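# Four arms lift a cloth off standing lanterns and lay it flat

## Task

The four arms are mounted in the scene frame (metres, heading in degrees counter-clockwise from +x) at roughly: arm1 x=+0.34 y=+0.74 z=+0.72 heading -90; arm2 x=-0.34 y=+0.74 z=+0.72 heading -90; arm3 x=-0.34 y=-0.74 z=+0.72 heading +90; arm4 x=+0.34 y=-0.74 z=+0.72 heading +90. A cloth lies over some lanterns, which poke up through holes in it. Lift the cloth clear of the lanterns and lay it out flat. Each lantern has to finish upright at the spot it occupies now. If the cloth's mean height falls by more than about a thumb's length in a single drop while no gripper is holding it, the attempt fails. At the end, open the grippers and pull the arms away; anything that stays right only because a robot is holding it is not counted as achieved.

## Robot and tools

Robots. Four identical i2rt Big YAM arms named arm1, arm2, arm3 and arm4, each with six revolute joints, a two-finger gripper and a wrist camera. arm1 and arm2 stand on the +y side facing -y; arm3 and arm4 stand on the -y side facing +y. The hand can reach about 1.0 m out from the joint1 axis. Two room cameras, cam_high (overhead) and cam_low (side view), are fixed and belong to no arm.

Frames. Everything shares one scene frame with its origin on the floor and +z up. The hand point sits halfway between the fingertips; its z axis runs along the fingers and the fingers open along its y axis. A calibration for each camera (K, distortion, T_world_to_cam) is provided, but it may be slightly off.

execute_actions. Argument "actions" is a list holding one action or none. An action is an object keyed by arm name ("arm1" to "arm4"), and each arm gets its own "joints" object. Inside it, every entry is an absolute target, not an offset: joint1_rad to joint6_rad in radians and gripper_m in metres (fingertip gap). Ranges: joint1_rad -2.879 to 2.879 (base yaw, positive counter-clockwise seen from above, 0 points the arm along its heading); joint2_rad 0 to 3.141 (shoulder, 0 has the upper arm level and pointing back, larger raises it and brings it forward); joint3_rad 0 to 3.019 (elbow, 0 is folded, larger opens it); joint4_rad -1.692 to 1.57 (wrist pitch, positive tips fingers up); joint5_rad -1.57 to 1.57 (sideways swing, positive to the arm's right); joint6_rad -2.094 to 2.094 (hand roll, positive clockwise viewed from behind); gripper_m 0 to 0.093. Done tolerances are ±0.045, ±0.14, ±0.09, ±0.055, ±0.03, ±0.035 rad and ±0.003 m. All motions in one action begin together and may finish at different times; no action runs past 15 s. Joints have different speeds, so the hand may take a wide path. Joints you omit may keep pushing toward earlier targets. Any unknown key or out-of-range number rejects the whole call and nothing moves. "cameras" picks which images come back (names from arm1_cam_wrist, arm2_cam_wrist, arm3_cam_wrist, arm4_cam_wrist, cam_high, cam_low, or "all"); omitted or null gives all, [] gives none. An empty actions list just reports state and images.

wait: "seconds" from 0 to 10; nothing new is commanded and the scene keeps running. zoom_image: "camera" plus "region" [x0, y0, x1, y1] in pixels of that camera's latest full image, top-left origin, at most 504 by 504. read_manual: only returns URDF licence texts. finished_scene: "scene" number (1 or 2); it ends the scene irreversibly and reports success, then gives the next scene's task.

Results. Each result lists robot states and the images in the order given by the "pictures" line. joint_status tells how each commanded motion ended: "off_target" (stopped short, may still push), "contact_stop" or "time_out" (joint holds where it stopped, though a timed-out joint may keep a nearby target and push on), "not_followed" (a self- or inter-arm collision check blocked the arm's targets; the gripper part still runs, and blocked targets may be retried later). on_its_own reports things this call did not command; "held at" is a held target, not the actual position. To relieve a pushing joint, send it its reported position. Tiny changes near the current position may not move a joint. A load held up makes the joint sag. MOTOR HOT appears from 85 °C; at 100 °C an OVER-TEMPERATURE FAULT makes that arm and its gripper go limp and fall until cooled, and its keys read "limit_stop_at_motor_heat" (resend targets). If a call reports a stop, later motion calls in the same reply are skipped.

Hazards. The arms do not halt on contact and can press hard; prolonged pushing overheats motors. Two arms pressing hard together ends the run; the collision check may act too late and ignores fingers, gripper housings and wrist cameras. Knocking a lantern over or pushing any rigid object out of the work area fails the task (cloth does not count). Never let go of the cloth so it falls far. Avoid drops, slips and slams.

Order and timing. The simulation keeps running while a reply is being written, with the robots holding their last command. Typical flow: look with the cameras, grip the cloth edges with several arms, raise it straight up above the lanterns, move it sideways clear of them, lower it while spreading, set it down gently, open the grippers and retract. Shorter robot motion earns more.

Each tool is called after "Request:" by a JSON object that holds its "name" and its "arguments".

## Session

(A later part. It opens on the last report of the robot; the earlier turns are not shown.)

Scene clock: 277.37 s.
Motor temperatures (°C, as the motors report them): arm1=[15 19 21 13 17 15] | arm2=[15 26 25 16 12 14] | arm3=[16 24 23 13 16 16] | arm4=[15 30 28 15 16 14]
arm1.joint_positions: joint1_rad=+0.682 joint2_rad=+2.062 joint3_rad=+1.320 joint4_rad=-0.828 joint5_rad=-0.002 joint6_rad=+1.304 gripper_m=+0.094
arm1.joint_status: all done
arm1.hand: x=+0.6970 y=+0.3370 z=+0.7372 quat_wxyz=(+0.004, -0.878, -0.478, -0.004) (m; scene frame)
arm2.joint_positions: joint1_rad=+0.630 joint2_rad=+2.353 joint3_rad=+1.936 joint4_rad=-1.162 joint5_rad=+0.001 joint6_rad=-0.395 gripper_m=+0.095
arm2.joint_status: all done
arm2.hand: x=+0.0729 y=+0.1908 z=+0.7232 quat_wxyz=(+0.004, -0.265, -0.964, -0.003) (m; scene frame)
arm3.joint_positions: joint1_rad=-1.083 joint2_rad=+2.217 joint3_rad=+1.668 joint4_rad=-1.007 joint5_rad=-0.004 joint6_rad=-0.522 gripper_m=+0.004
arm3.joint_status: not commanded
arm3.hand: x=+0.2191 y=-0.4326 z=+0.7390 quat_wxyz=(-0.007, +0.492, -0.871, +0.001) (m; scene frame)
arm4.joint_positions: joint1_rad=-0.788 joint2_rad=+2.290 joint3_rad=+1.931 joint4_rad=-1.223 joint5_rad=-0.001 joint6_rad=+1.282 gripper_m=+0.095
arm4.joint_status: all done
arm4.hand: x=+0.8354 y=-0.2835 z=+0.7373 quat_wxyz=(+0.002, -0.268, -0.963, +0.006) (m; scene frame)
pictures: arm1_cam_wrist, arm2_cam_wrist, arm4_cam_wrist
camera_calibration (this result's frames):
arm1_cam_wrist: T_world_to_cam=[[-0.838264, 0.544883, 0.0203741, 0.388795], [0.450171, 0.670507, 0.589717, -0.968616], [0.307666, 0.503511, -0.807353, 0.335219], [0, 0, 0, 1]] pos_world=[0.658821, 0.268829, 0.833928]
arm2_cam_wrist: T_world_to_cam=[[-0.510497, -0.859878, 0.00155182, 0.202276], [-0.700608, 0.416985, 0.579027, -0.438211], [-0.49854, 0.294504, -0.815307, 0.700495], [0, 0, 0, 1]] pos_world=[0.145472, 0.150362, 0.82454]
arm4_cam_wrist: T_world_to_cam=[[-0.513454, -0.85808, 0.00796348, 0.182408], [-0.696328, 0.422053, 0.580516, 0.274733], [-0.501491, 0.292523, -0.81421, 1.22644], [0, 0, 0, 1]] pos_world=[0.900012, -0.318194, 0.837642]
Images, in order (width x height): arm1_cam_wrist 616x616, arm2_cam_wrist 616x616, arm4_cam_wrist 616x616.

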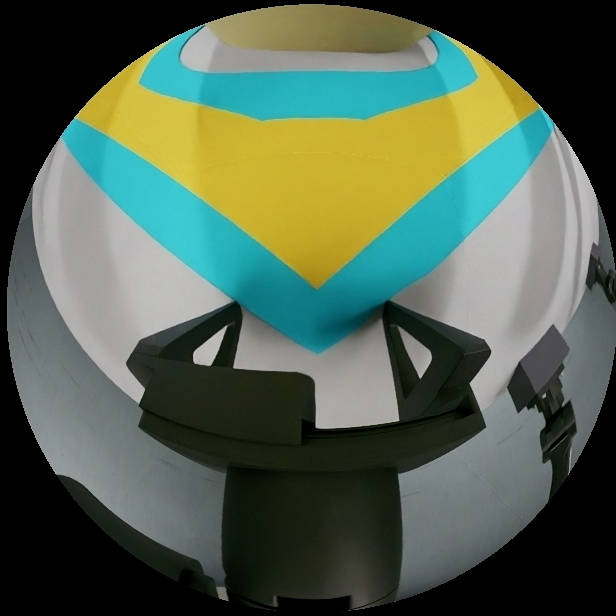

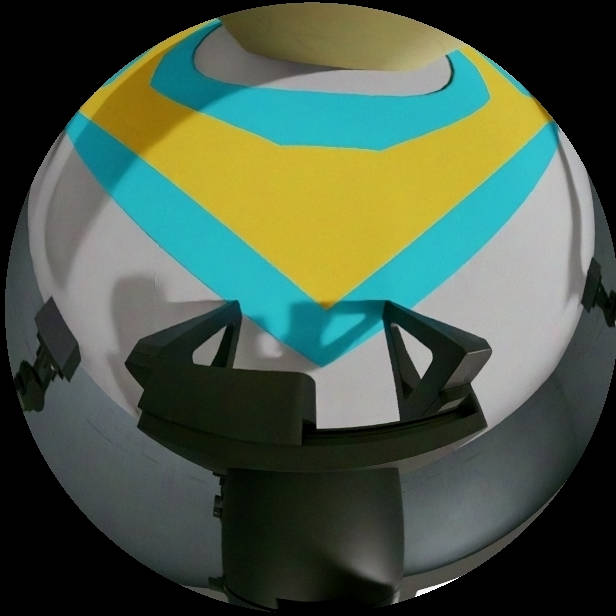

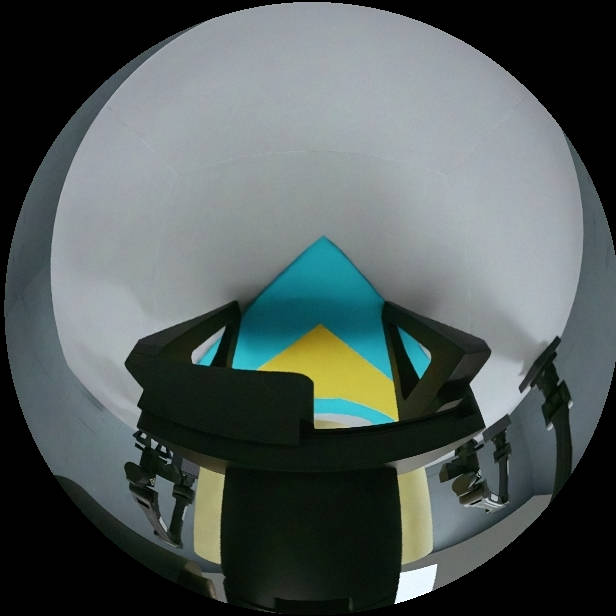

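Request:
{"name": "execute_actions", "arguments": {"actions": [{"arm1": {"joints": {"joint2_rad": 2.118}}, "arm2": {"joints": {"joint2_rad": 2.405}}, "arm4": {"joints": {"joint2_rad": 2.34}}}], "cameras": ["arm1_cam_wrist", "arm2_cam_wrist", "arm4_cam_wrist"]}}

Scene clock: 284.80 s.
Motor temperatures (°C, as the motors report them): arm1=[15 18 21 13 17 15] | arm2=[15 27 25 16 12 14] | arm3=[16 24 23 13 16 16] | arm4=[15 29 29 15 16 14]
arm1.joint_positions: joint1_rad=+0.682 joint2_rad=+2.063 joint3_rad=+1.320 joint4_rad=-0.828 joint5_rad=-0.002 joint6_rad=+1.304 gripper_m=+0.094
arm1.joint_status: all done
arm1.hand: x=+0.6969 y=+0.3371 z=+0.7368 quat_wxyz=(+0.004, -0.878, -0.478, -0.004) (m; scene frame)
arm2.joint_positions: joint1_rad=+0.630 joint2_rad=+2.353 joint3_rad=+1.936 joint4_rad=-1.162 joint5_rad=+0.001 joint6_rad=-0.395 gripper_m=+0.095
arm2.joint_status: all done
arm2.hand: x=+0.0729 y=+0.1908 z=+0.7232 quat_wxyz=(+0.004, -0.265, -0.964, -0.003) (m; scene frame)
arm3.joint_positions: joint1_rad=-1.083 joint2_rad=+2.217 joint3_rad=+1.668 joint4_rad=-1.007 joint5_rad=-0.004 joint6_rad=-0.522 gripper_m=+0.004
arm3.joint_status: not commanded
arm3.hand: x=+0.2191 y=-0.4326 z=+0.7390 quat_wxyz=(-0.007, +0.492, -0.871, +0.001) (m; scene frame)
arm4.joint_positions: joint1_rad=-0.788 joint2_rad=+2.291 joint3_rad=+1.932 joint4_rad=-1.223 joint5_rad=-0.001 joint6_rad=+1.282 gripper_m=+0.095
arm4.joint_status: all done
arm4.hand: x=+0.8354 y=-0.2836 z=+0.7365 quat_wxyz=(+0.003, -0.268, -0.963, +0.006) (m; scene frame)
pictures: arm1_cam_wrist, arm2_cam_wrist, arm4_cam_wrist
camera_calibration (this result's frames):
arm1_cam_wrist: T_world_to_cam=[[-0.838256, 0.544867, 0.0211105, 0.38811], [0.450469, 0.670174, 0.589869, -0.968622], [0.307253, 0.503971, -0.807223, 0.334909], [0, 0, 0, 1]] pos_world=[0.658768, 0.268892, 0.833513]
arm2_cam_wrist: T_world_to_cam=[[-0.510497, -0.859878, 0.00155182, 0.202276], [-0.700608, 0.416985, 0.579027, -0.438211], [-0.49854, 0.294504, -0.815307, 0.700495], [0, 0, 0, 1]] pos_world=[0.145472, 0.150362, 0.82454]
arm4_cam_wrist: T_world_to_cam=[[-0.513449, -0.858072, 0.00905956, 0.181539], [-0.695836, 0.422503, 0.580779, 0.274745], [-0.502178, 0.291896, -0.814011, 1.22598], [0, 0, 0, 1]] pos_world=[0.900047, -0.318165, 0.836749]
Images, in order (width x height): arm1_cam_wrist 616x616, arm2_cam_wrist 616x616, arm4_cam_wrist 616x616.

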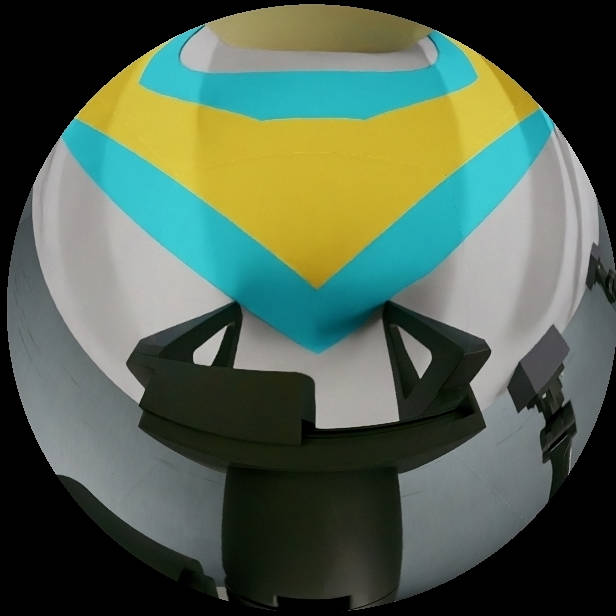

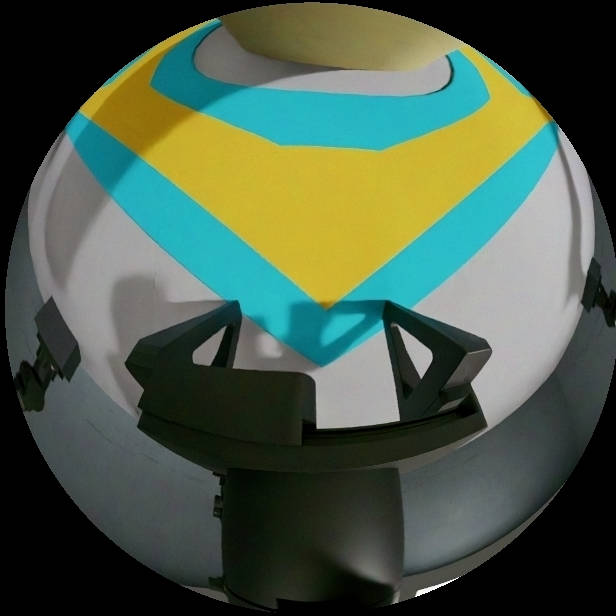

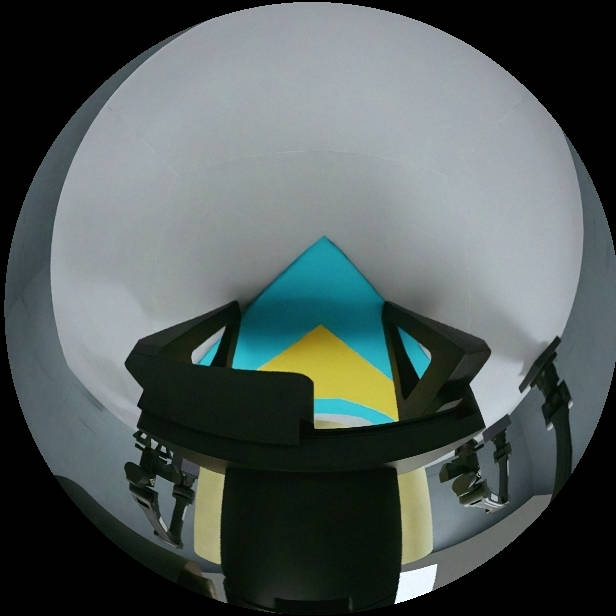

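Request:
{"name": "execute_actions", "arguments": {"actions": [{"arm1": {"joints": {"gripper_m": 0.0}}, "arm2": {"joints": {"gripper_m": 0.0}}, "arm4": {"joints": {"gripper_m": 0.0}}}]}}

Scene clock: 289.90 s.
Motor temperatures (°C, as the motors report them): arm1=[15 18 21 13 17 15] | arm2=[15 27 25 16 12 14] | arm3=[16 24 23 13 16 16] | arm4=[15 29 29 15 16 14]
arm1.joint_positions: joint1_rad=+0.682 joint2_rad=+2.065 joint3_rad=+1.320 joint4_rad=-0.819 joint5_rad=-0.003 joint6_rad=+1.305 gripper_m=+0.002
arm1.joint_status: all done
arm1.hand: x=+0.6981 y=+0.3359 z=+0.7358 quat_wxyz=(+0.001, -0.878, -0.478, -0.005) (m; scene frame)
arm2.joint_positions: joint1_rad=+0.630 joint2_rad=+2.353 joint3_rad=+1.936 joint4_rad=-1.157 joint5_rad=-0.001 joint6_rad=-0.393 gripper_m=+0.004
arm2.joint_status: gripper_m off_target (ended at +0.004, target +0.000)
arm2.hand: x=+0.0739 y=+0.1900 z=+0.7232 quat_wxyz=(+0.001, -0.266, -0.964, -0.002) (m; scene frame)
arm3.joint_positions: joint1_rad=-1.083 joint2_rad=+2.217 joint3_rad=+1.668 joint4_rad=-1.003 joint5_rad=-0.004 joint6_rad=-0.522 gripper_m=+0.004
arm3.joint_status: not commanded
arm3.hand: x=+0.2198 y=-0.4322 z=+0.7391 quat_wxyz=(-0.009, +0.492, -0.871, +0.001) (m; scene frame)
arm4.joint_positions: joint1_rad=-0.788 joint2_rad=+2.291 joint3_rad=+1.932 joint4_rad=-1.223 joint5_rad=-0.004 joint6_rad=+1.286 gripper_m=+0.004
arm4.joint_status: gripper_m off_target (ended at +0.004, target +0.000)
arm4.hand: x=+0.8351 y=-0.2831 z=+0.7366 quat_wxyz=(+0.004, -0.270, -0.963, +0.005) (m; scene frame)
pictures: arm1_cam_wrist, arm2_cam_wrist, arm3_cam_wrist, arm4_cam_wrist, cam_high, cam_low
camera_calibration (this result's frames):
arm1_cam_wrist: T_world_to_cam=[[-0.837903, 0.54563, 0.0143891, 0.394295], [0.448145, 0.672671, 0.588795, -0.966167], [0.311585, 0.499801, -0.808154, 0.333424], [0, 0, 0, 1]] pos_world=[0.659474, 0.268128, 0.832659]
arm2_cam_wrist: T_world_to_cam=[[-0.511835, -0.859083, 0.00135491, 0.20226], [-0.702721, 0.419582, 0.574573, -0.434281], [-0.494174, 0.293134, -0.818452, 0.703439], [0, 0, 0, 1]] pos_world=[0.145967, 0.149772, 0.824983]
arm3_cam_wrist: T_world_to_cam=[[0.851224, -0.524758, 0.00687883, -0.415231], [-0.435877, -0.699626, 0.566158, -0.621696], [-0.292284, -0.484926, -0.824268, 0.588467], [0, 0, 0, 1]] pos_world=[0.254471, -0.367488, 0.839889]
arm4_cam_wrist: T_world_to_cam=[[-0.516409, -0.856306, 0.00783255, 0.185704], [-0.693352, 0.42347, 0.58304, 0.270824], [-0.502577, 0.295657, -0.812406, 1.22604], [0, 0, 0, 1]] pos_world=[0.899855, -0.318153, 0.836685]
Images, in order (width x height): arm1_cam_wrist 616x616, arm2_cam_wrist 616x616, arm3_cam_wrist 616x616, arm4_cam_wrist 616x616, cam_high 672x504, cam_low 672x504.

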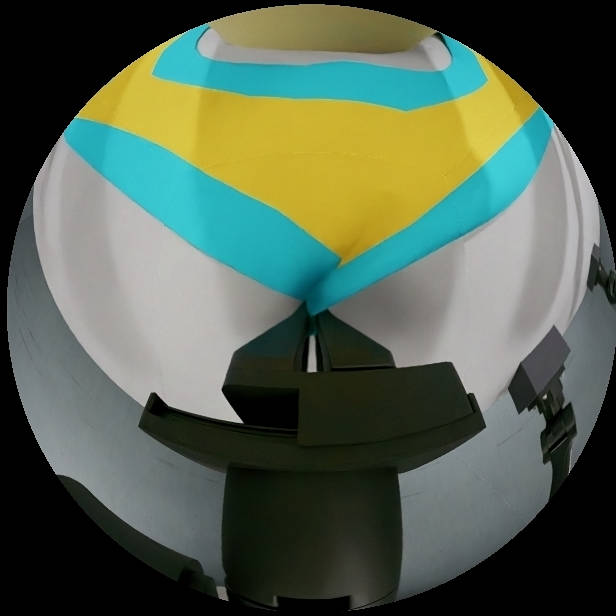

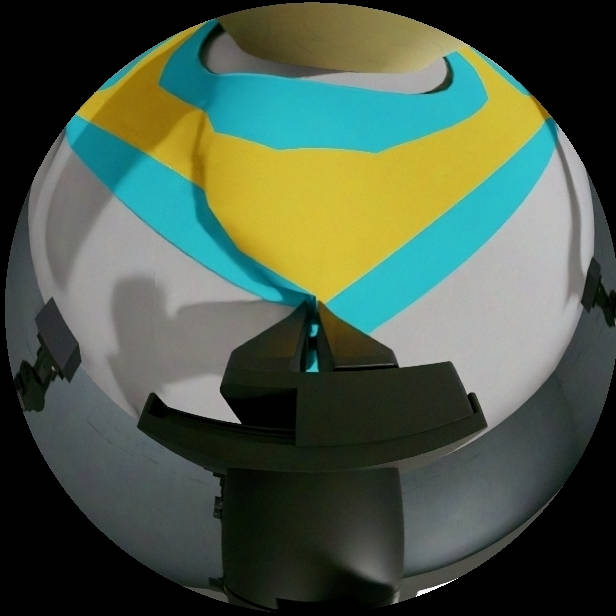

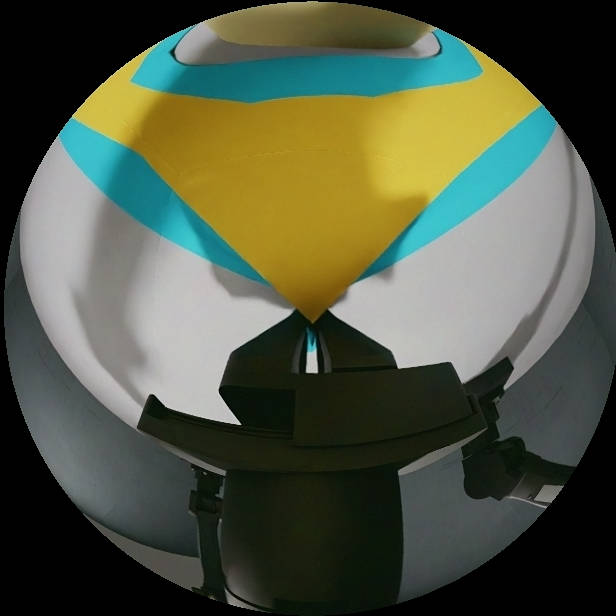

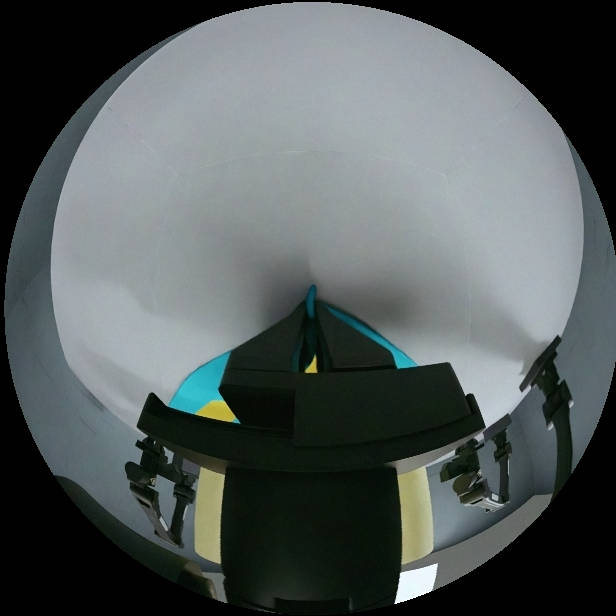

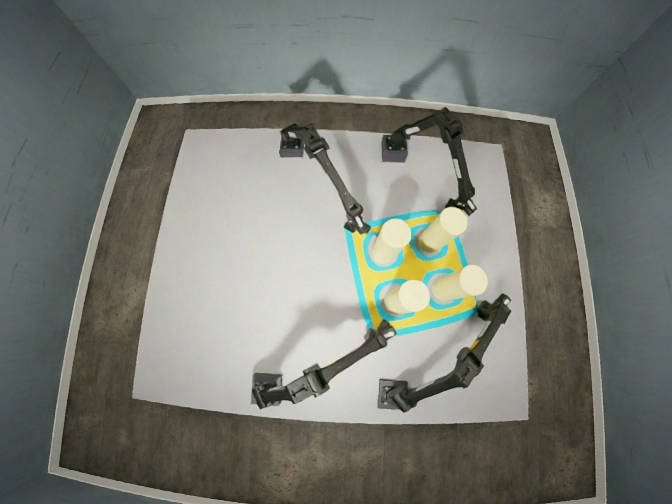

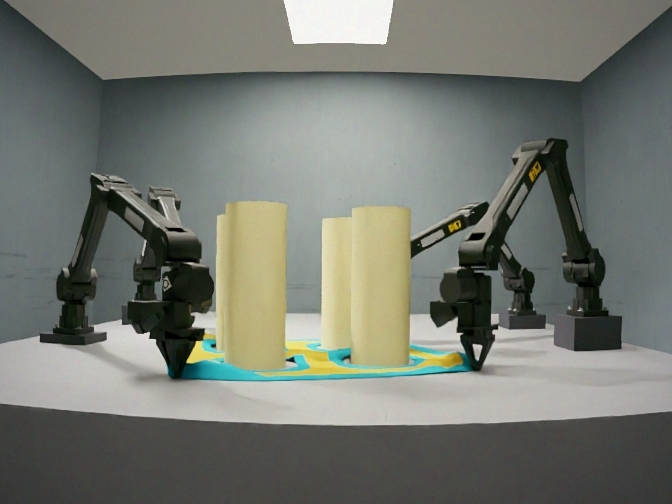

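Request:
{"name": "zoom_image", "arguments": {"camera": "arm1_cam_wrist", "region": [210, 200, 410, 400]}}

Request:
{"name": "zoom_image", "arguments": {"camera": "cam_high", "region": [320, 180, 520, 360]}}

Region (210, 200, 410, 400) of arm1_cam_wrist's 616x616 image, scaled by 2.520, with more detail than that image has.

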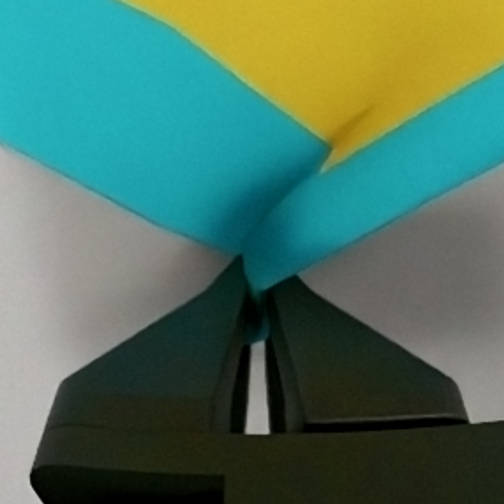

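Region (320, 180, 520, 360) of cam_high's 672x504 image, scaled by 2.520, with more detail than that image has; it fills the top 454 rows of this view, and the rest is white.

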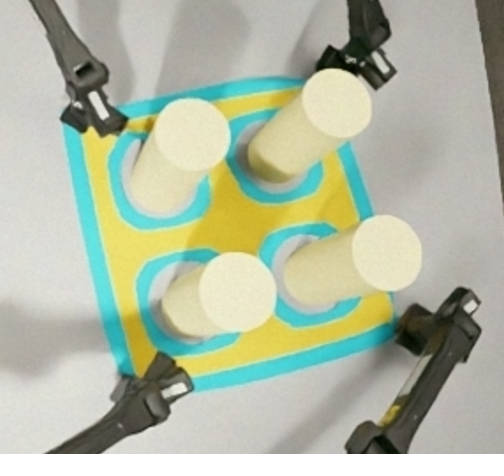

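Request:
{"name": "execute_actions", "arguments": {"actions": [{"arm1": {"joints": {"gripper_m": 0.09, "joint2_rad": 2.0}}}], "cameras": ["arm1_cam_wrist"]}}

Scene clock: 321.97 s.
Motor temperatures (°C, as the motors report them): arm1=[15 18 21 13 17 15] | arm2=[15 27 25 16 12 14] | arm3=[16 24 24 13 16 16] | arm4=[15 28 29 15 16 14]
arm1.joint_positions: joint1_rad=+0.682 joint2_rad=+2.008 joint3_rad=+1.320 joint4_rad=-0.819 joint5_rad=-0.001 joint6_rad=+1.305 gripper_m=+0.090
arm1.joint_status: all done
arm1.hand: x=+0.7049 y=+0.3275 z=+0.7653 quat_wxyz=(-0.027, -0.878, -0.478, -0.010) (m; scene frame)
arm2.joint_positions: joint1_rad=+0.630 joint2_rad=+2.353 joint3_rad=+1.936 joint4_rad=-1.157 joint5_rad=-0.001 joint6_rad=-0.393 gripper_m=+0.004
arm2.joint_status: not commanded
arm2.hand: x=+0.0739 y=+0.1900 z=+0.7232 quat_wxyz=(+0.001, -0.266, -0.964, -0.002) (m; scene frame)
arm3.joint_positions: joint1_rad=-1.083 joint2_rad=+2.217 joint3_rad=+1.668 joint4_rad=-1.003 joint5_rad=-0.004 joint6_rad=-0.522 gripper_m=+0.004
arm3.joint_status: not commanded
arm3.hand: x=+0.2198 y=-0.4322 z=+0.7391 quat_wxyz=(-0.009, +0.492, -0.871, +0.001) (m; scene frame)
arm4.joint_positions: joint1_rad=-0.788 joint2_rad=+2.291 joint3_rad=+1.932 joint4_rad=-1.223 joint5_rad=-0.004 joint6_rad=+1.286 gripper_m=+0.004
arm4.joint_status: not commanded
arm4.hand: x=+0.8351 y=-0.2831 z=+0.7366 quat_wxyz=(+0.004, -0.270, -0.963, +0.005) (m; scene frame)
pictures: arm1_cam_wrist
camera_calibration (this result's frames):
arm1_cam_wrist: T_world_to_cam=[[-0.837233, 0.545435, -0.0392622, 0.444793], [0.427457, 0.697535, 0.575087, -0.964031], [0.34106, 0.464699, -0.817149, 0.356923], [0, 0, 0, 1]] pos_world=[0.662745, 0.263977, 0.863525]
Images, in order (width x height): arm1_cam_wrist 616x616.

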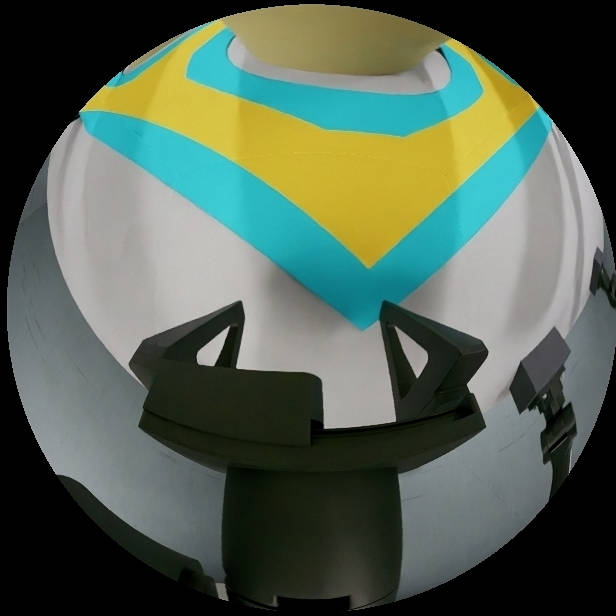

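Request:
{"name": "execute_actions", "arguments": {"actions": [{"arm1": {"joints": {"joint1_rad": 0.599, "joint3_rad": 1.272, "joint6_rad": 1.19, "gripper_m": 0.093}}}], "cameras": ["arm1_cam_wrist"]}}

Scene clock: 355.80 s.
Motor temperatures (°C, as the motors report them): arm1=[15 19 22 13 17 15] | arm2=[15 28 26 16 12 14] | arm3=[16 25 24 13 16 16] | arm4=[15 28 30 15 16 14]
arm1.joint_positions: joint1_rad=+0.590 joint2_rad=+2.008 joint3_rad=+1.275 joint4_rad=-0.819 joint5_rad=-0.001 joint6_rad=+1.198 gripper_m=+0.093
arm1.joint_status: all done
arm1.hand: x=+0.6518 y=+0.3131 z=+0.7518 quat_wxyz=(-0.005, -0.875, -0.484, -0.004) (m; scene frame)
arm2.joint_positions: joint1_rad=+0.630 joint2_rad=+2.353 joint3_rad=+1.936 joint4_rad=-1.157 joint5_rad=-0.001 joint6_rad=-0.393 gripper_m=+0.004
arm2.joint_status: not commanded
arm2.hand: x=+0.0739 y=+0.1900 z=+0.7232 quat_wxyz=(+0.001, -0.266, -0.964, -0.002) (m; scene frame)
arm3.joint_positions: joint1_rad=-1.083 joint2_rad=+2.217 joint3_rad=+1.668 joint4_rad=-1.003 joint5_rad=-0.004 joint6_rad=-0.522 gripper_m=+0.004
arm3.joint_status: not commanded
arm3.hand: x=+0.2198 y=-0.4322 z=+0.7391 quat_wxyz=(-0.009, +0.492, -0.871, +0.001) (m; scene frame)
arm4.joint_positions: joint1_rad=-0.788 joint2_rad=+2.291 joint3_rad=+1.932 joint4_rad=-1.223 joint5_rad=-0.004 joint6_rad=+1.286 gripper_m=+0.004
arm4.joint_status: not commanded
arm4.hand: x=+0.8351 y=-0.2831 z=+0.7366 quat_wxyz=(+0.004, -0.270, -0.963, +0.005) (m; scene frame)
pictures: arm1_cam_wrist
camera_calibration (this result's frames):
arm1_cam_wrist: T_world_to_cam=[[-0.845524, 0.533917, 0.00461316, 0.38362], [0.435862, 0.6852, 0.583546, -0.931484], [0.308404, 0.495413, -0.812067, 0.378507], [0, 0, 0, 1]] pos_world=[0.613625, 0.245914, 0.849167]
Images, in order (width x height): arm1_cam_wrist 616x616.

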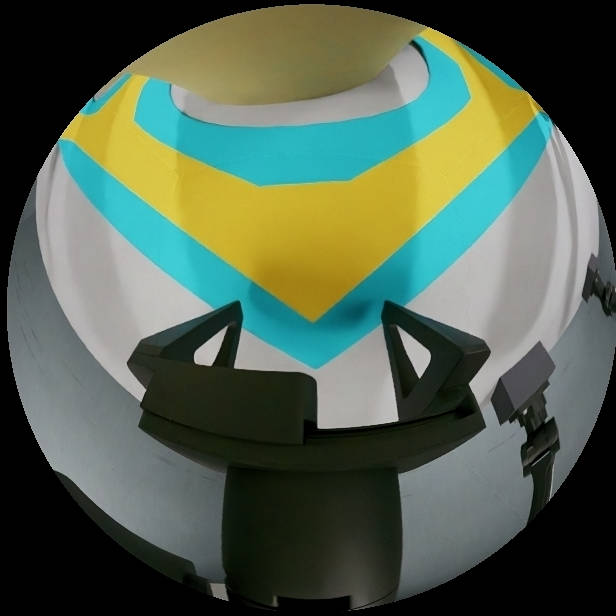

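Request:
{"name": "execute_actions", "arguments": {"actions": [{"arm1": {"joints": {"joint2_rad": 2.085, "joint4_rad": -0.79}}}], "cameras": ["arm1_cam_wrist"]}}

Scene clock: 361.10 s.
Motor temperatures (°C, as the motors report them): arm1=[15 19 22 13 17 15] | arm2=[15 28 26 16 12 14] | arm3=[16 25 24 13 16 16] | arm4=[15 28 30 15 16 14]
arm1.joint_positions: joint1_rad=+0.590 joint2_rad=+2.037 joint3_rad=+1.278 joint4_rad=-0.799 joint5_rad=-0.002 joint6_rad=+1.197 gripper_m=+0.093
arm1.joint_status: all done
arm1.hand: x=+0.6528 y=+0.3125 z=+0.7383 quat_wxyz=(-0.003, -0.875, -0.485, -0.004) (m; scene frame)
arm2.joint_positions: joint1_rad=+0.630 joint2_rad=+2.353 joint3_rad=+1.936 joint4_rad=-1.157 joint5_rad=-0.001 joint6_rad=-0.393 gripper_m=+0.004
arm2.joint_status: not commanded
arm2.hand: x=+0.0739 y=+0.1900 z=+0.7232 quat_wxyz=(+0.001, -0.266, -0.964, -0.002) (m; scene frame)
arm3.joint_positions: joint1_rad=-1.083 joint2_rad=+2.217 joint3_rad=+1.668 joint4_rad=-1.003 joint5_rad=-0.004 joint6_rad=-0.522 gripper_m=+0.004
arm3.joint_status: not commanded
arm3.hand: x=+0.2198 y=-0.4322 z=+0.7391 quat_wxyz=(-0.009, +0.492, -0.871, +0.001) (m; scene frame)
arm4.joint_positions: joint1_rad=-0.788 joint2_rad=+2.291 joint3_rad=+1.932 joint4_rad=-1.223 joint5_rad=-0.004 joint6_rad=+1.286 gripper_m=+0.004
arm4.joint_status: not commanded
arm4.hand: x=+0.8351 y=-0.2831 z=+0.7366 quat_wxyz=(+0.004, -0.270, -0.963, +0.005) (m; scene frame)
pictures: arm1_cam_wrist
camera_calibration (this result's frames):
arm1_cam_wrist: T_world_to_cam=[[-0.846345, 0.532562, 0.00881639, 0.38279], [0.435982, 0.683162, 0.58584, -0.924791], [0.305974, 0.499667, -0.810378, 0.366578], [0, 0, 0, 1]] pos_world=[0.615002, 0.244755, 0.835472]
Images, in order (width x height): arm1_cam_wrist 616x616.

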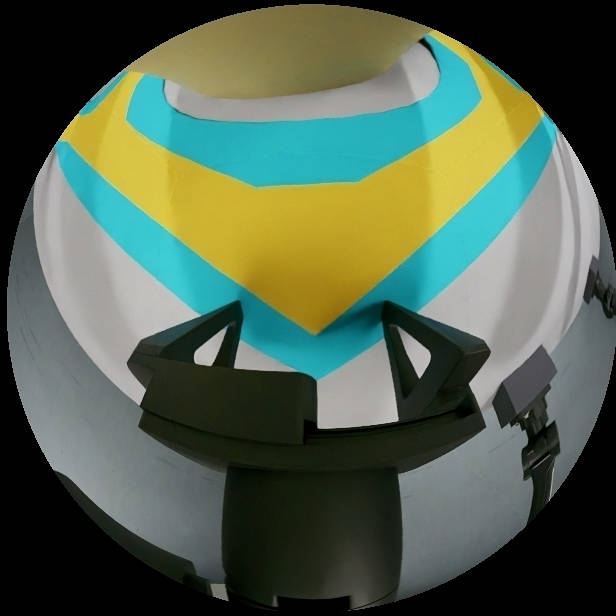

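Request:
{"name": "execute_actions", "arguments": {"actions": [{"arm1": {"joints": {"gripper_m": 0.0}}}], "cameras": ["arm1_cam_wrist", "cam_high"]}}

Scene clock: 366.03 s.
Motor temperatures (°C, as the motors report them): arm1=[15 19 21 13 17 15] | arm2=[15 28 26 16 12 14] | arm3=[16 25 24 13 16 16] | arm4=[15 28 30 15 16 14]
arm1.joint_positions: joint1_rad=+0.590 joint2_rad=+2.035 joint3_rad=+1.280 joint4_rad=-0.795 joint5_rad=+0.014 joint6_rad=+1.195 gripper_m=+0.007
arm1.joint_status: gripper_m off_target (ended at +0.007, target +0.000)
arm1.hand: x=+0.6518 y=+0.3093 z=+0.7396 quat_wxyz=(-0.007, -0.874, -0.486, +0.003) (m; scene frame)
arm2.joint_positions: joint1_rad=+0.632 joint2_rad=+2.353 joint3_rad=+1.936 joint4_rad=-1.153 joint5_rad=-0.006 joint6_rad=-0.393 gripper_m=+0.004
arm2.joint_status: not commanded
arm2.hand: x=+0.0767 y=+0.1908 z=+0.7232 quat_wxyz=(-0.002, -0.265, -0.964, -0.003) (m; scene frame)
arm3.joint_positions: joint1_rad=-1.083 joint2_rad=+2.217 joint3_rad=+1.668 joint4_rad=-1.003 joint5_rad=-0.004 joint6_rad=-0.522 gripper_m=+0.004
arm3.joint_status: not commanded
arm3.hand: x=+0.2198 y=-0.4322 z=+0.7391 quat_wxyz=(-0.009, +0.492, -0.871, +0.001) (m; scene frame)
arm4.joint_positions: joint1_rad=-0.786 joint2_rad=+2.291 joint3_rad=+1.932 joint4_rad=-1.223 joint5_rad=-0.006 joint6_rad=+1.287 gripper_m=+0.004
arm4.joint_status: not commanded
arm4.hand: x=+0.8338 y=-0.2817 z=+0.7366 quat_wxyz=(+0.005, -0.269, -0.963, +0.004) (m; scene frame)
pictures: arm1_cam_wrist, cam_high
camera_calibration (this result's frames):
arm1_cam_wrist: T_world_to_cam=[[-0.846976, 0.531567, 0.00823265, 0.384711], [0.440152, 0.692467, 0.571626, -0.917993], [0.298157, 0.487777, -0.820473, 0.38579], [0, 0, 0, 1]] pos_world=[0.614872, 0.243, 0.838112]
Images, in order (width x height): arm1_cam_wrist 616x616, cam_high 672x504.

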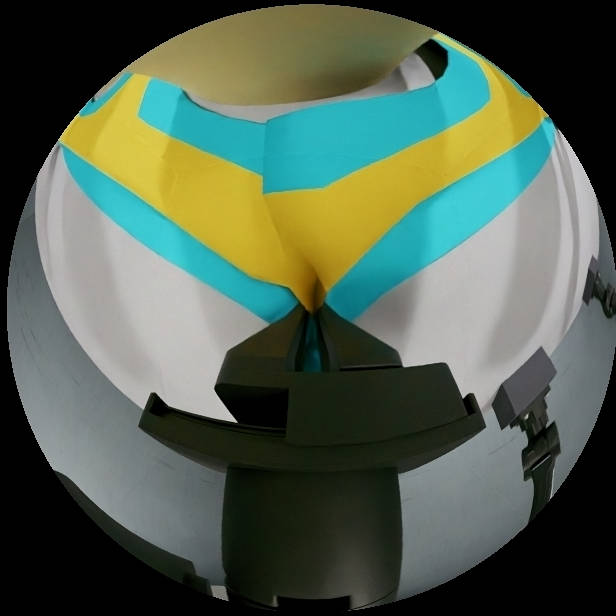

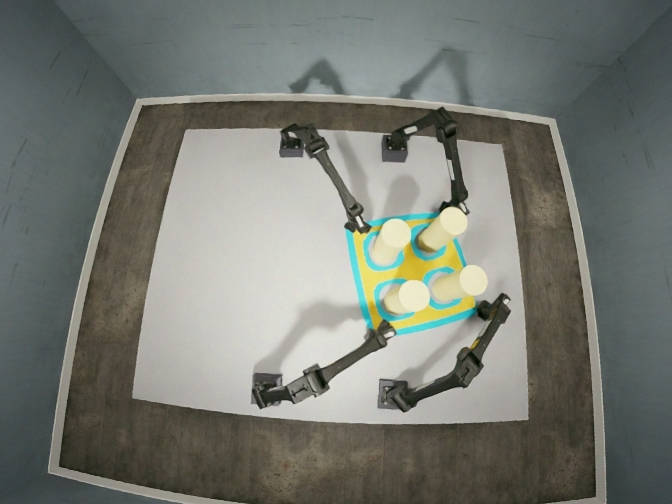

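Request:
{"name": "zoom_image", "arguments": {"camera": "cam_high", "region": [320, 180, 520, 360]}}

Region (320, 180, 520, 360) of cam_high's 672x504 image, scaled by 2.520, with more detail than that image has; it fills the top 454 rows of this view, and the rest is white.

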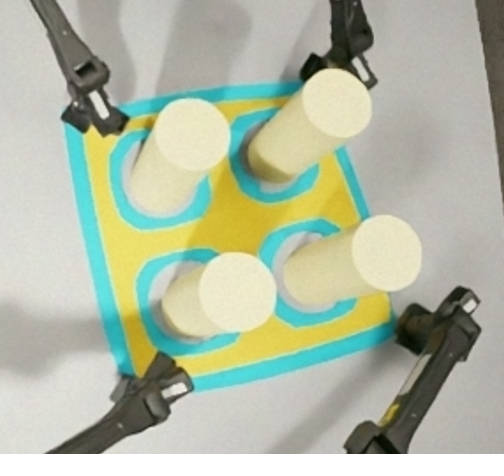

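Request:
{"name": "execute_actions", "arguments": {"actions": [{"arm1": {"joints": {"joint2_rad": 1.902, "joint3_rad": 1.23}}, "arm2": {"joints": {"joint2_rad": 2.245, "joint3_rad": 1.895}}, "arm3": {"joints": {"joint2_rad": 2.103, "joint3_rad": 1.625}}, "arm4": {"joints": {"joint2_rad": 2.188, "joint3_rad": 1.905}}}]}}

Scene clock: 473.10 s.
Motor temperatures (°C, as the motors report them): arm1=[15 18 21 13 17 15] | arm2=[15 30 27 16 12 14] | arm3=[16 27 25 13 16 16] | arm4=[15 30 32 15 17 14]
arm1.joint_positions: joint1_rad=+0.590 joint2_rad=+1.904 joint3_rad=+1.238 joint4_rad=-0.792 joint5_rad=+0.014 joint6_rad=+1.195 gripper_m=+0.007
arm1.joint_status: all done
arm1.hand: x=+0.6532 y=+0.3065 z=+0.7945 quat_wxyz=(-0.053, -0.873, -0.484, -0.003) (m; scene frame)
arm2.joint_positions: joint1_rad=+0.635 joint2_rad=+2.245 joint3_rad=+1.900 joint4_rad=-1.148 joint5_rad=-0.007 joint6_rad=-0.393 gripper_m=+0.004
arm2.joint_status: all done
arm2.hand: x=+0.0800 y=+0.1892 z=+0.7813 quat_wxyz=(-0.032, -0.263, -0.964, +0.020) (m; scene frame)
arm3.joint_positions: joint1_rad=-1.083 joint2_rad=+2.078 joint3_rad=+1.634 joint4_rad=-0.995 joint5_rad=-0.004 joint6_rad=-0.522 gripper_m=+0.004
arm3.joint_status: all done
arm3.hand: x=+0.2264 y=-0.4280 z=+0.8125 quat_wxyz=(-0.065, +0.491, -0.869, +0.002) (m; scene frame)
arm4.joint_positions: joint1_rad=-0.774 joint2_rad=+2.183 joint3_rad=+1.898 joint4_rad=-1.222 joint5_rad=-0.009 joint6_rad=+1.288 gripper_m=+0.004
arm4.joint_status: all done
arm4.hand: x=+0.8276 y=-0.2753 z=+0.7950 quat_wxyz=(-0.014, -0.263, -0.964, -0.028) (m; scene frame)
pictures: arm1_cam_wrist, arm2_cam_wrist, arm3_cam_wrist, arm4_cam_wrist, cam_high, cam_low
camera_calibration (this result's frames):
arm1_cam_wrist: T_world_to_cam=[[-0.844566, 0.529733, -0.0780523, 0.45453], [0.410013, 0.733557, 0.542018, -0.917451], [0.34438, 0.425767, -0.836734, 0.433518], [0, 0, 0, 1]] pos_world=[0.610753, 0.247645, 0.895491]
arm2_cam_wrist: T_world_to_cam=[[-0.508524, -0.860647, 0.0262539, 0.185179], [-0.733346, 0.448882, 0.510596, -0.4162], [-0.451228, 0.240397, -0.85942, 0.792843], [0, 0, 0, 1]] pos_world=[0.146703, 0.155601, 0.889033]
arm3_cam_wrist: T_world_to_cam=[[0.848208, -0.526061, 0.0616639, -0.463546], [-0.486847, -0.728484, 0.481966, -0.589919], [-0.208622, -0.438828, -0.874018, 0.694152], [0, 0, 0, 1]] pos_world=[0.250799, -0.368987, 0.919606]
arm4_cam_wrist: T_world_to_cam=[[-0.503819, -0.861309, -0.0656736, 0.234694], [-0.728187, 0.382591, 0.568654, 0.257227], [-0.464661, 0.334322, -0.819951, 1.25261], [0, 0, 0, 1]] pos_world=[0.887592, -0.315044, 0.896219]
Images, in order (width x height): arm1_cam_wrist 616x616, arm2_cam_wrist 616x616, arm3_cam_wrist 616x616, arm4_cam_wrist 616x616, cam_high 672x504, cam_low 672x504.

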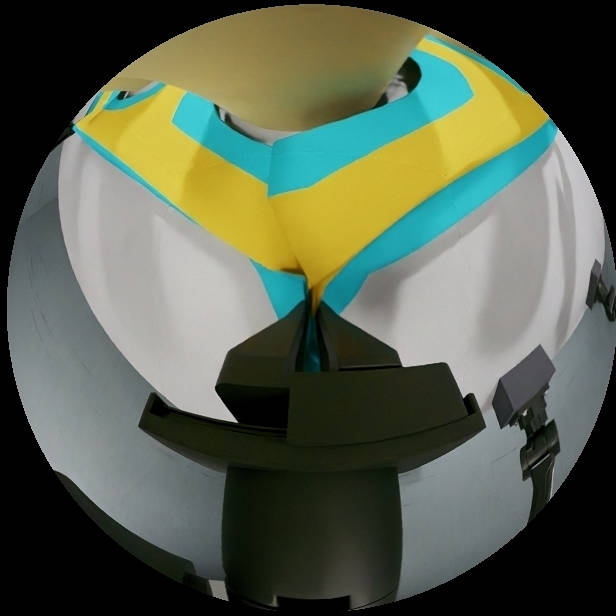

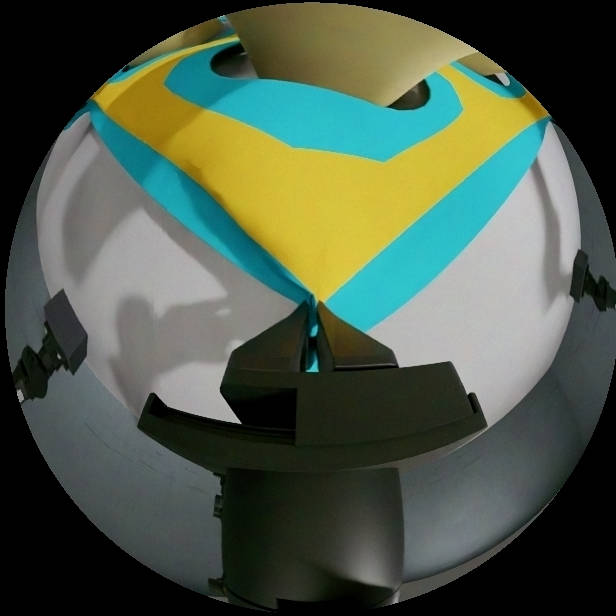

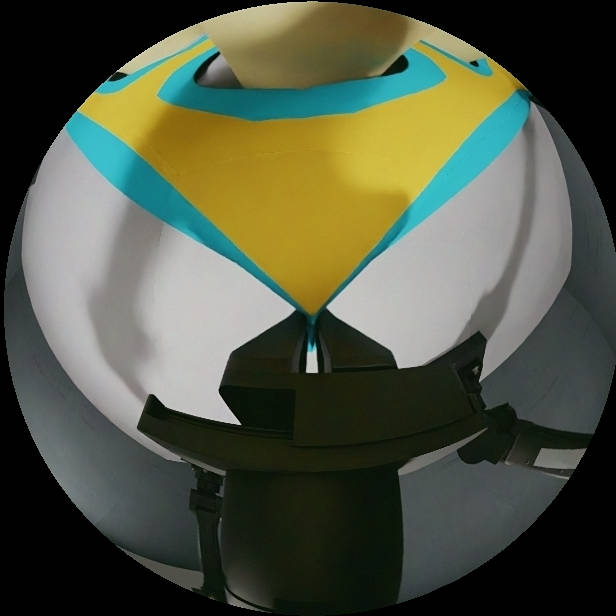

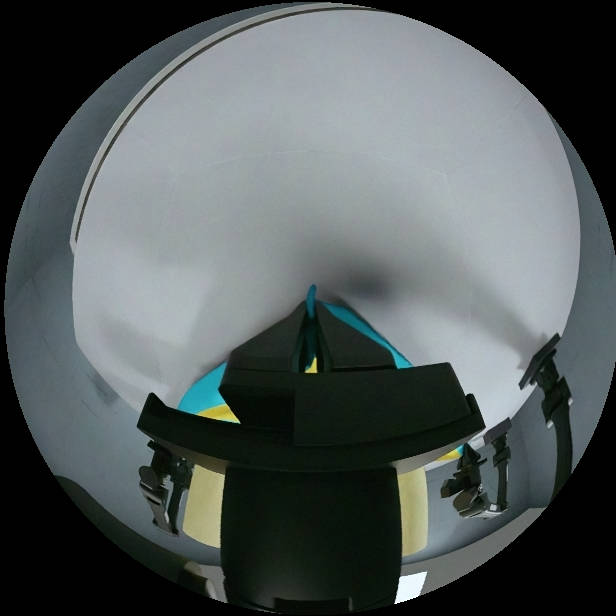

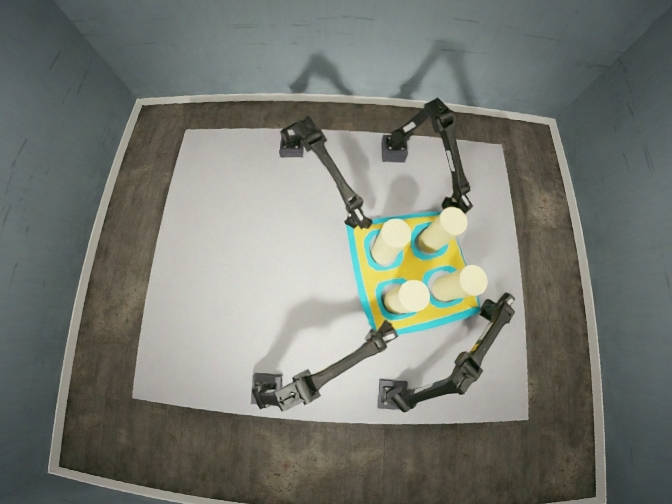

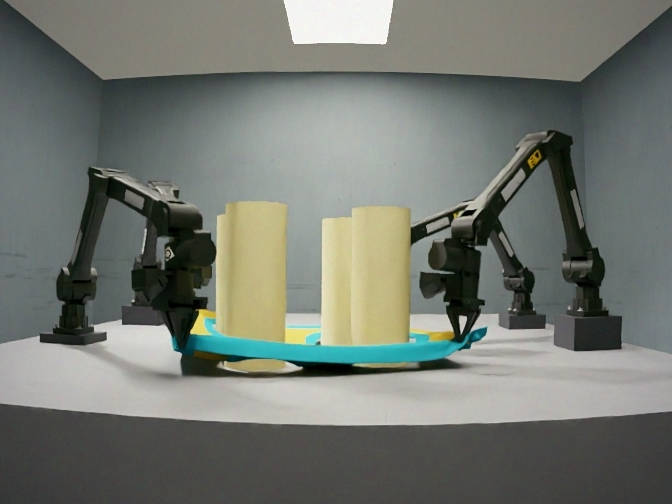

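Request:
{"name": "zoom_image", "arguments": {"camera": "cam_high", "region": [320, 180, 520, 360]}}

Request:
{"name": "zoom_image", "arguments": {"camera": "cam_low", "region": [140, 280, 520, 400]}}

Region (320, 180, 520, 360) of cam_high's 672x504 image, scaled by 2.520, with more detail than that image has; it fills the top 454 rows of this view, and the rest is white.

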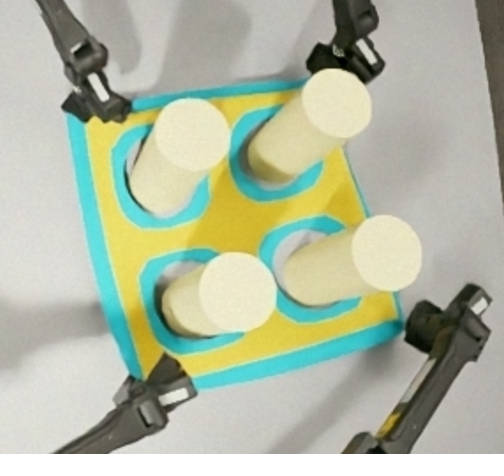

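Region (140, 280, 520, 400) of cam_low's 672x504 image, scaled by 1.326, with more detail than that image has; it fills the top 159 rows of this view, and the rest is white.

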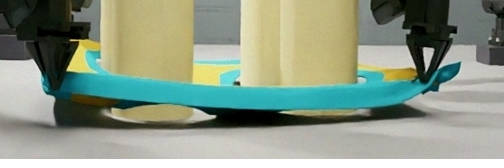

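Request:
{"name": "execute_actions", "arguments": {"actions": [{"arm1": {"joints": {"joint2_rad": 1.748, "joint3_rad": 1.188}}, "arm2": {"joints": {"joint2_rad": 2.133, "joint3_rad": 1.861}}, "arm3": {"joints": {"joint2_rad": 1.982, "joint3_rad": 1.59}}, "arm4": {"joints": {"joint2_rad": 2.083, "joint3_rad": 1.888}}}], "cameras": ["arm1_cam_wrist", "arm2_cam_wrist", "arm3_cam_wrist", "cam_high", "cam_low"]}}

Scene clock: 486.83 s.
Motor temperatures (°C, as the motors report them): arm1=[15 19 21 13 17 15] | arm2=[15 31 27 16 12 14] | arm3=[16 27 25 13 16 16] | arm4=[15 31 31 15 17 14]
arm1.joint_positions: joint1_rad=+0.588 joint2_rad=+1.739 joint3_rad=+1.191 joint4_rad=-0.792 joint5_rad=+0.014 joint6_rad=+1.195 gripper_m=+0.007
arm1.joint_status: all done
arm1.hand: x=+0.6504 y=+0.3079 z=+0.8629 quat_wxyz=(-0.112, -0.870, -0.481, -0.010) (m; scene frame)
arm2.joint_positions: joint1_rad=+0.635 joint2_rad=+2.129 joint3_rad=+1.861 joint4_rad=-1.148 joint5_rad=-0.007 joint6_rad=-0.393 gripper_m=+0.004
arm2.joint_status: all done
arm2.hand: x=+0.0780 y=+0.1917 z=+0.8441 quat_wxyz=(-0.063, -0.263, -0.962, +0.044) (m; scene frame)
arm3.joint_positions: joint1_rad=-1.083 joint2_rad=+1.963 joint3_rad=+1.598 joint4_rad=-0.995 joint5_rad=-0.004 joint6_rad=-0.522 gripper_m=+0.004
arm3.joint_status: all done
arm3.hand: x=+0.2225 y=-0.4298 z=+0.8699 quat_wxyz=(-0.105, +0.490, -0.866, +0.002) (m; scene frame)
arm4.joint_positions: joint1_rad=-0.771 joint2_rad=+2.074 joint3_rad=+1.876 joint4_rad=-1.222 joint5_rad=-0.010 joint6_rad=+1.288 gripper_m=+0.004
arm4.joint_status: all done
arm4.hand: x=+0.8251 y=-0.2750 z=+0.8577 quat_wxyz=(-0.036, -0.261, -0.962, -0.066) (m; scene frame)
pictures: arm1_cam_wrist, arm2_cam_wrist, arm3_cam_wrist, cam_high, cam_low
camera_calibration (this result's frames):
arm1_cam_wrist: T_world_to_cam=[[-0.833889, 0.519311, -0.186936, 0.546963], [0.375566, 0.78208, 0.497293, -0.908275], [0.404449, 0.34448, -0.847204, 0.486103], [0, 0, 0, 1]] pos_world=[0.600621, 0.258847, 0.965754]
arm2_cam_wrist: T_world_to_cam=[[-0.510554, -0.858008, 0.0561877, 0.159051], [-0.755904, 0.479021, 0.446259, -0.400468], [-0.409809, 0.185367, -0.893138, 0.88104], [0, 0, 0, 1]] pos_world=[0.139547, 0.164984, 0.956666]
arm3_cam_wrist: T_world_to_cam=[[0.842747, -0.528829, 0.100584, -0.498537], [-0.518172, -0.746305, 0.417763, -0.565607], [-0.145858, -0.404188, -0.902971, 0.768804], [0, 0, 0, 1]] pos_world=[0.239195, -0.375014, 0.980643]
Images, in order (width x height): arm1_cam_wrist 616x616, arm2_cam_wrist 616x616, arm3_cam_wrist 616x616, cam_high 672x504, cam_low 672x504.

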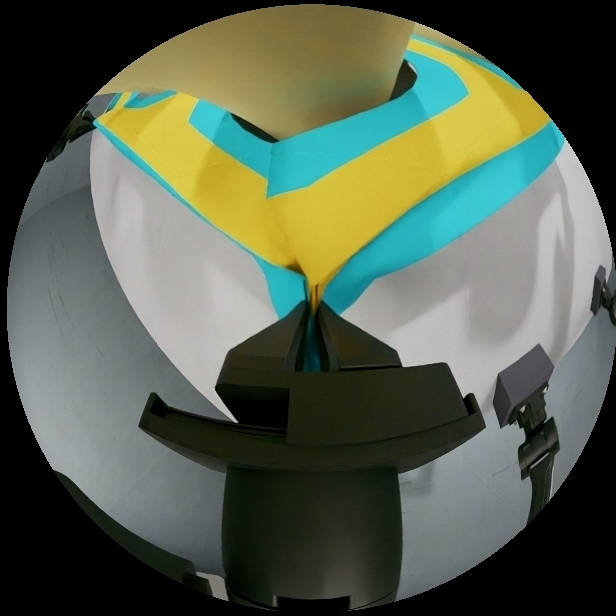

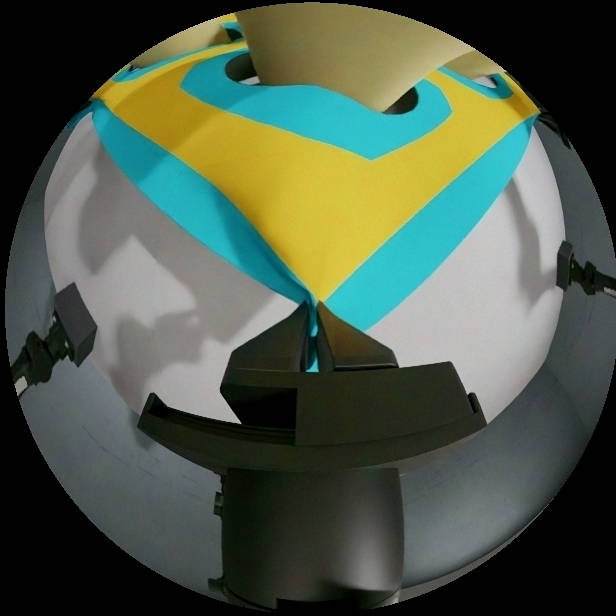

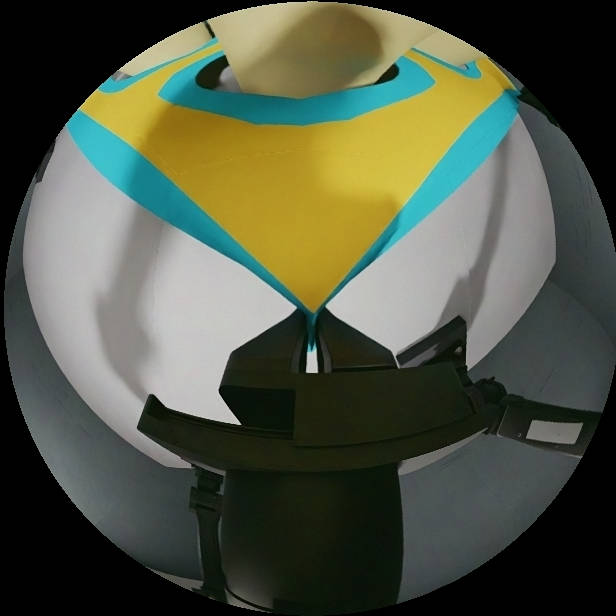

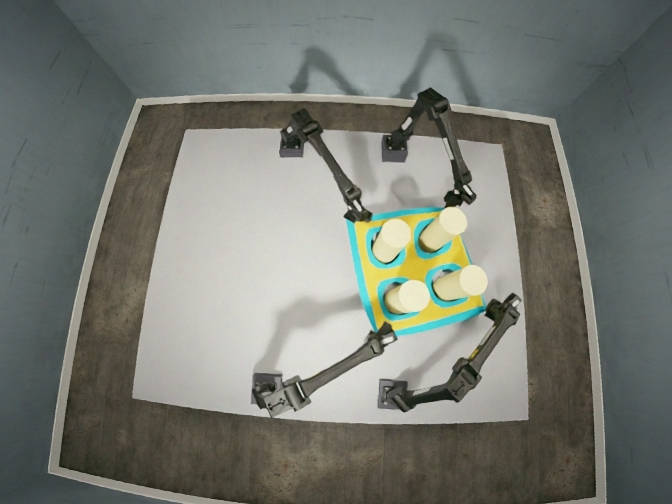

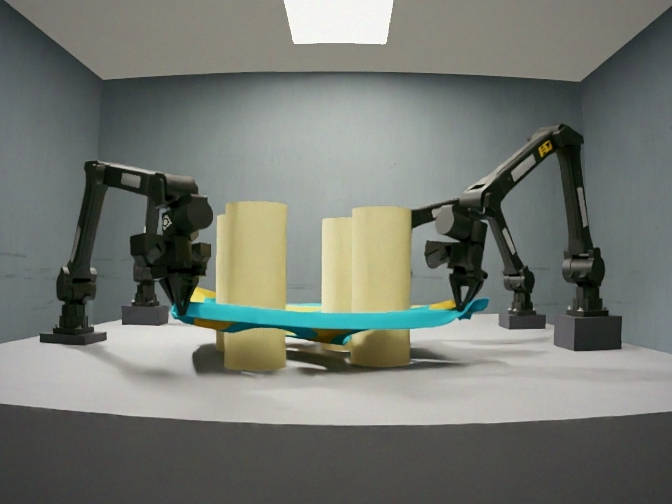

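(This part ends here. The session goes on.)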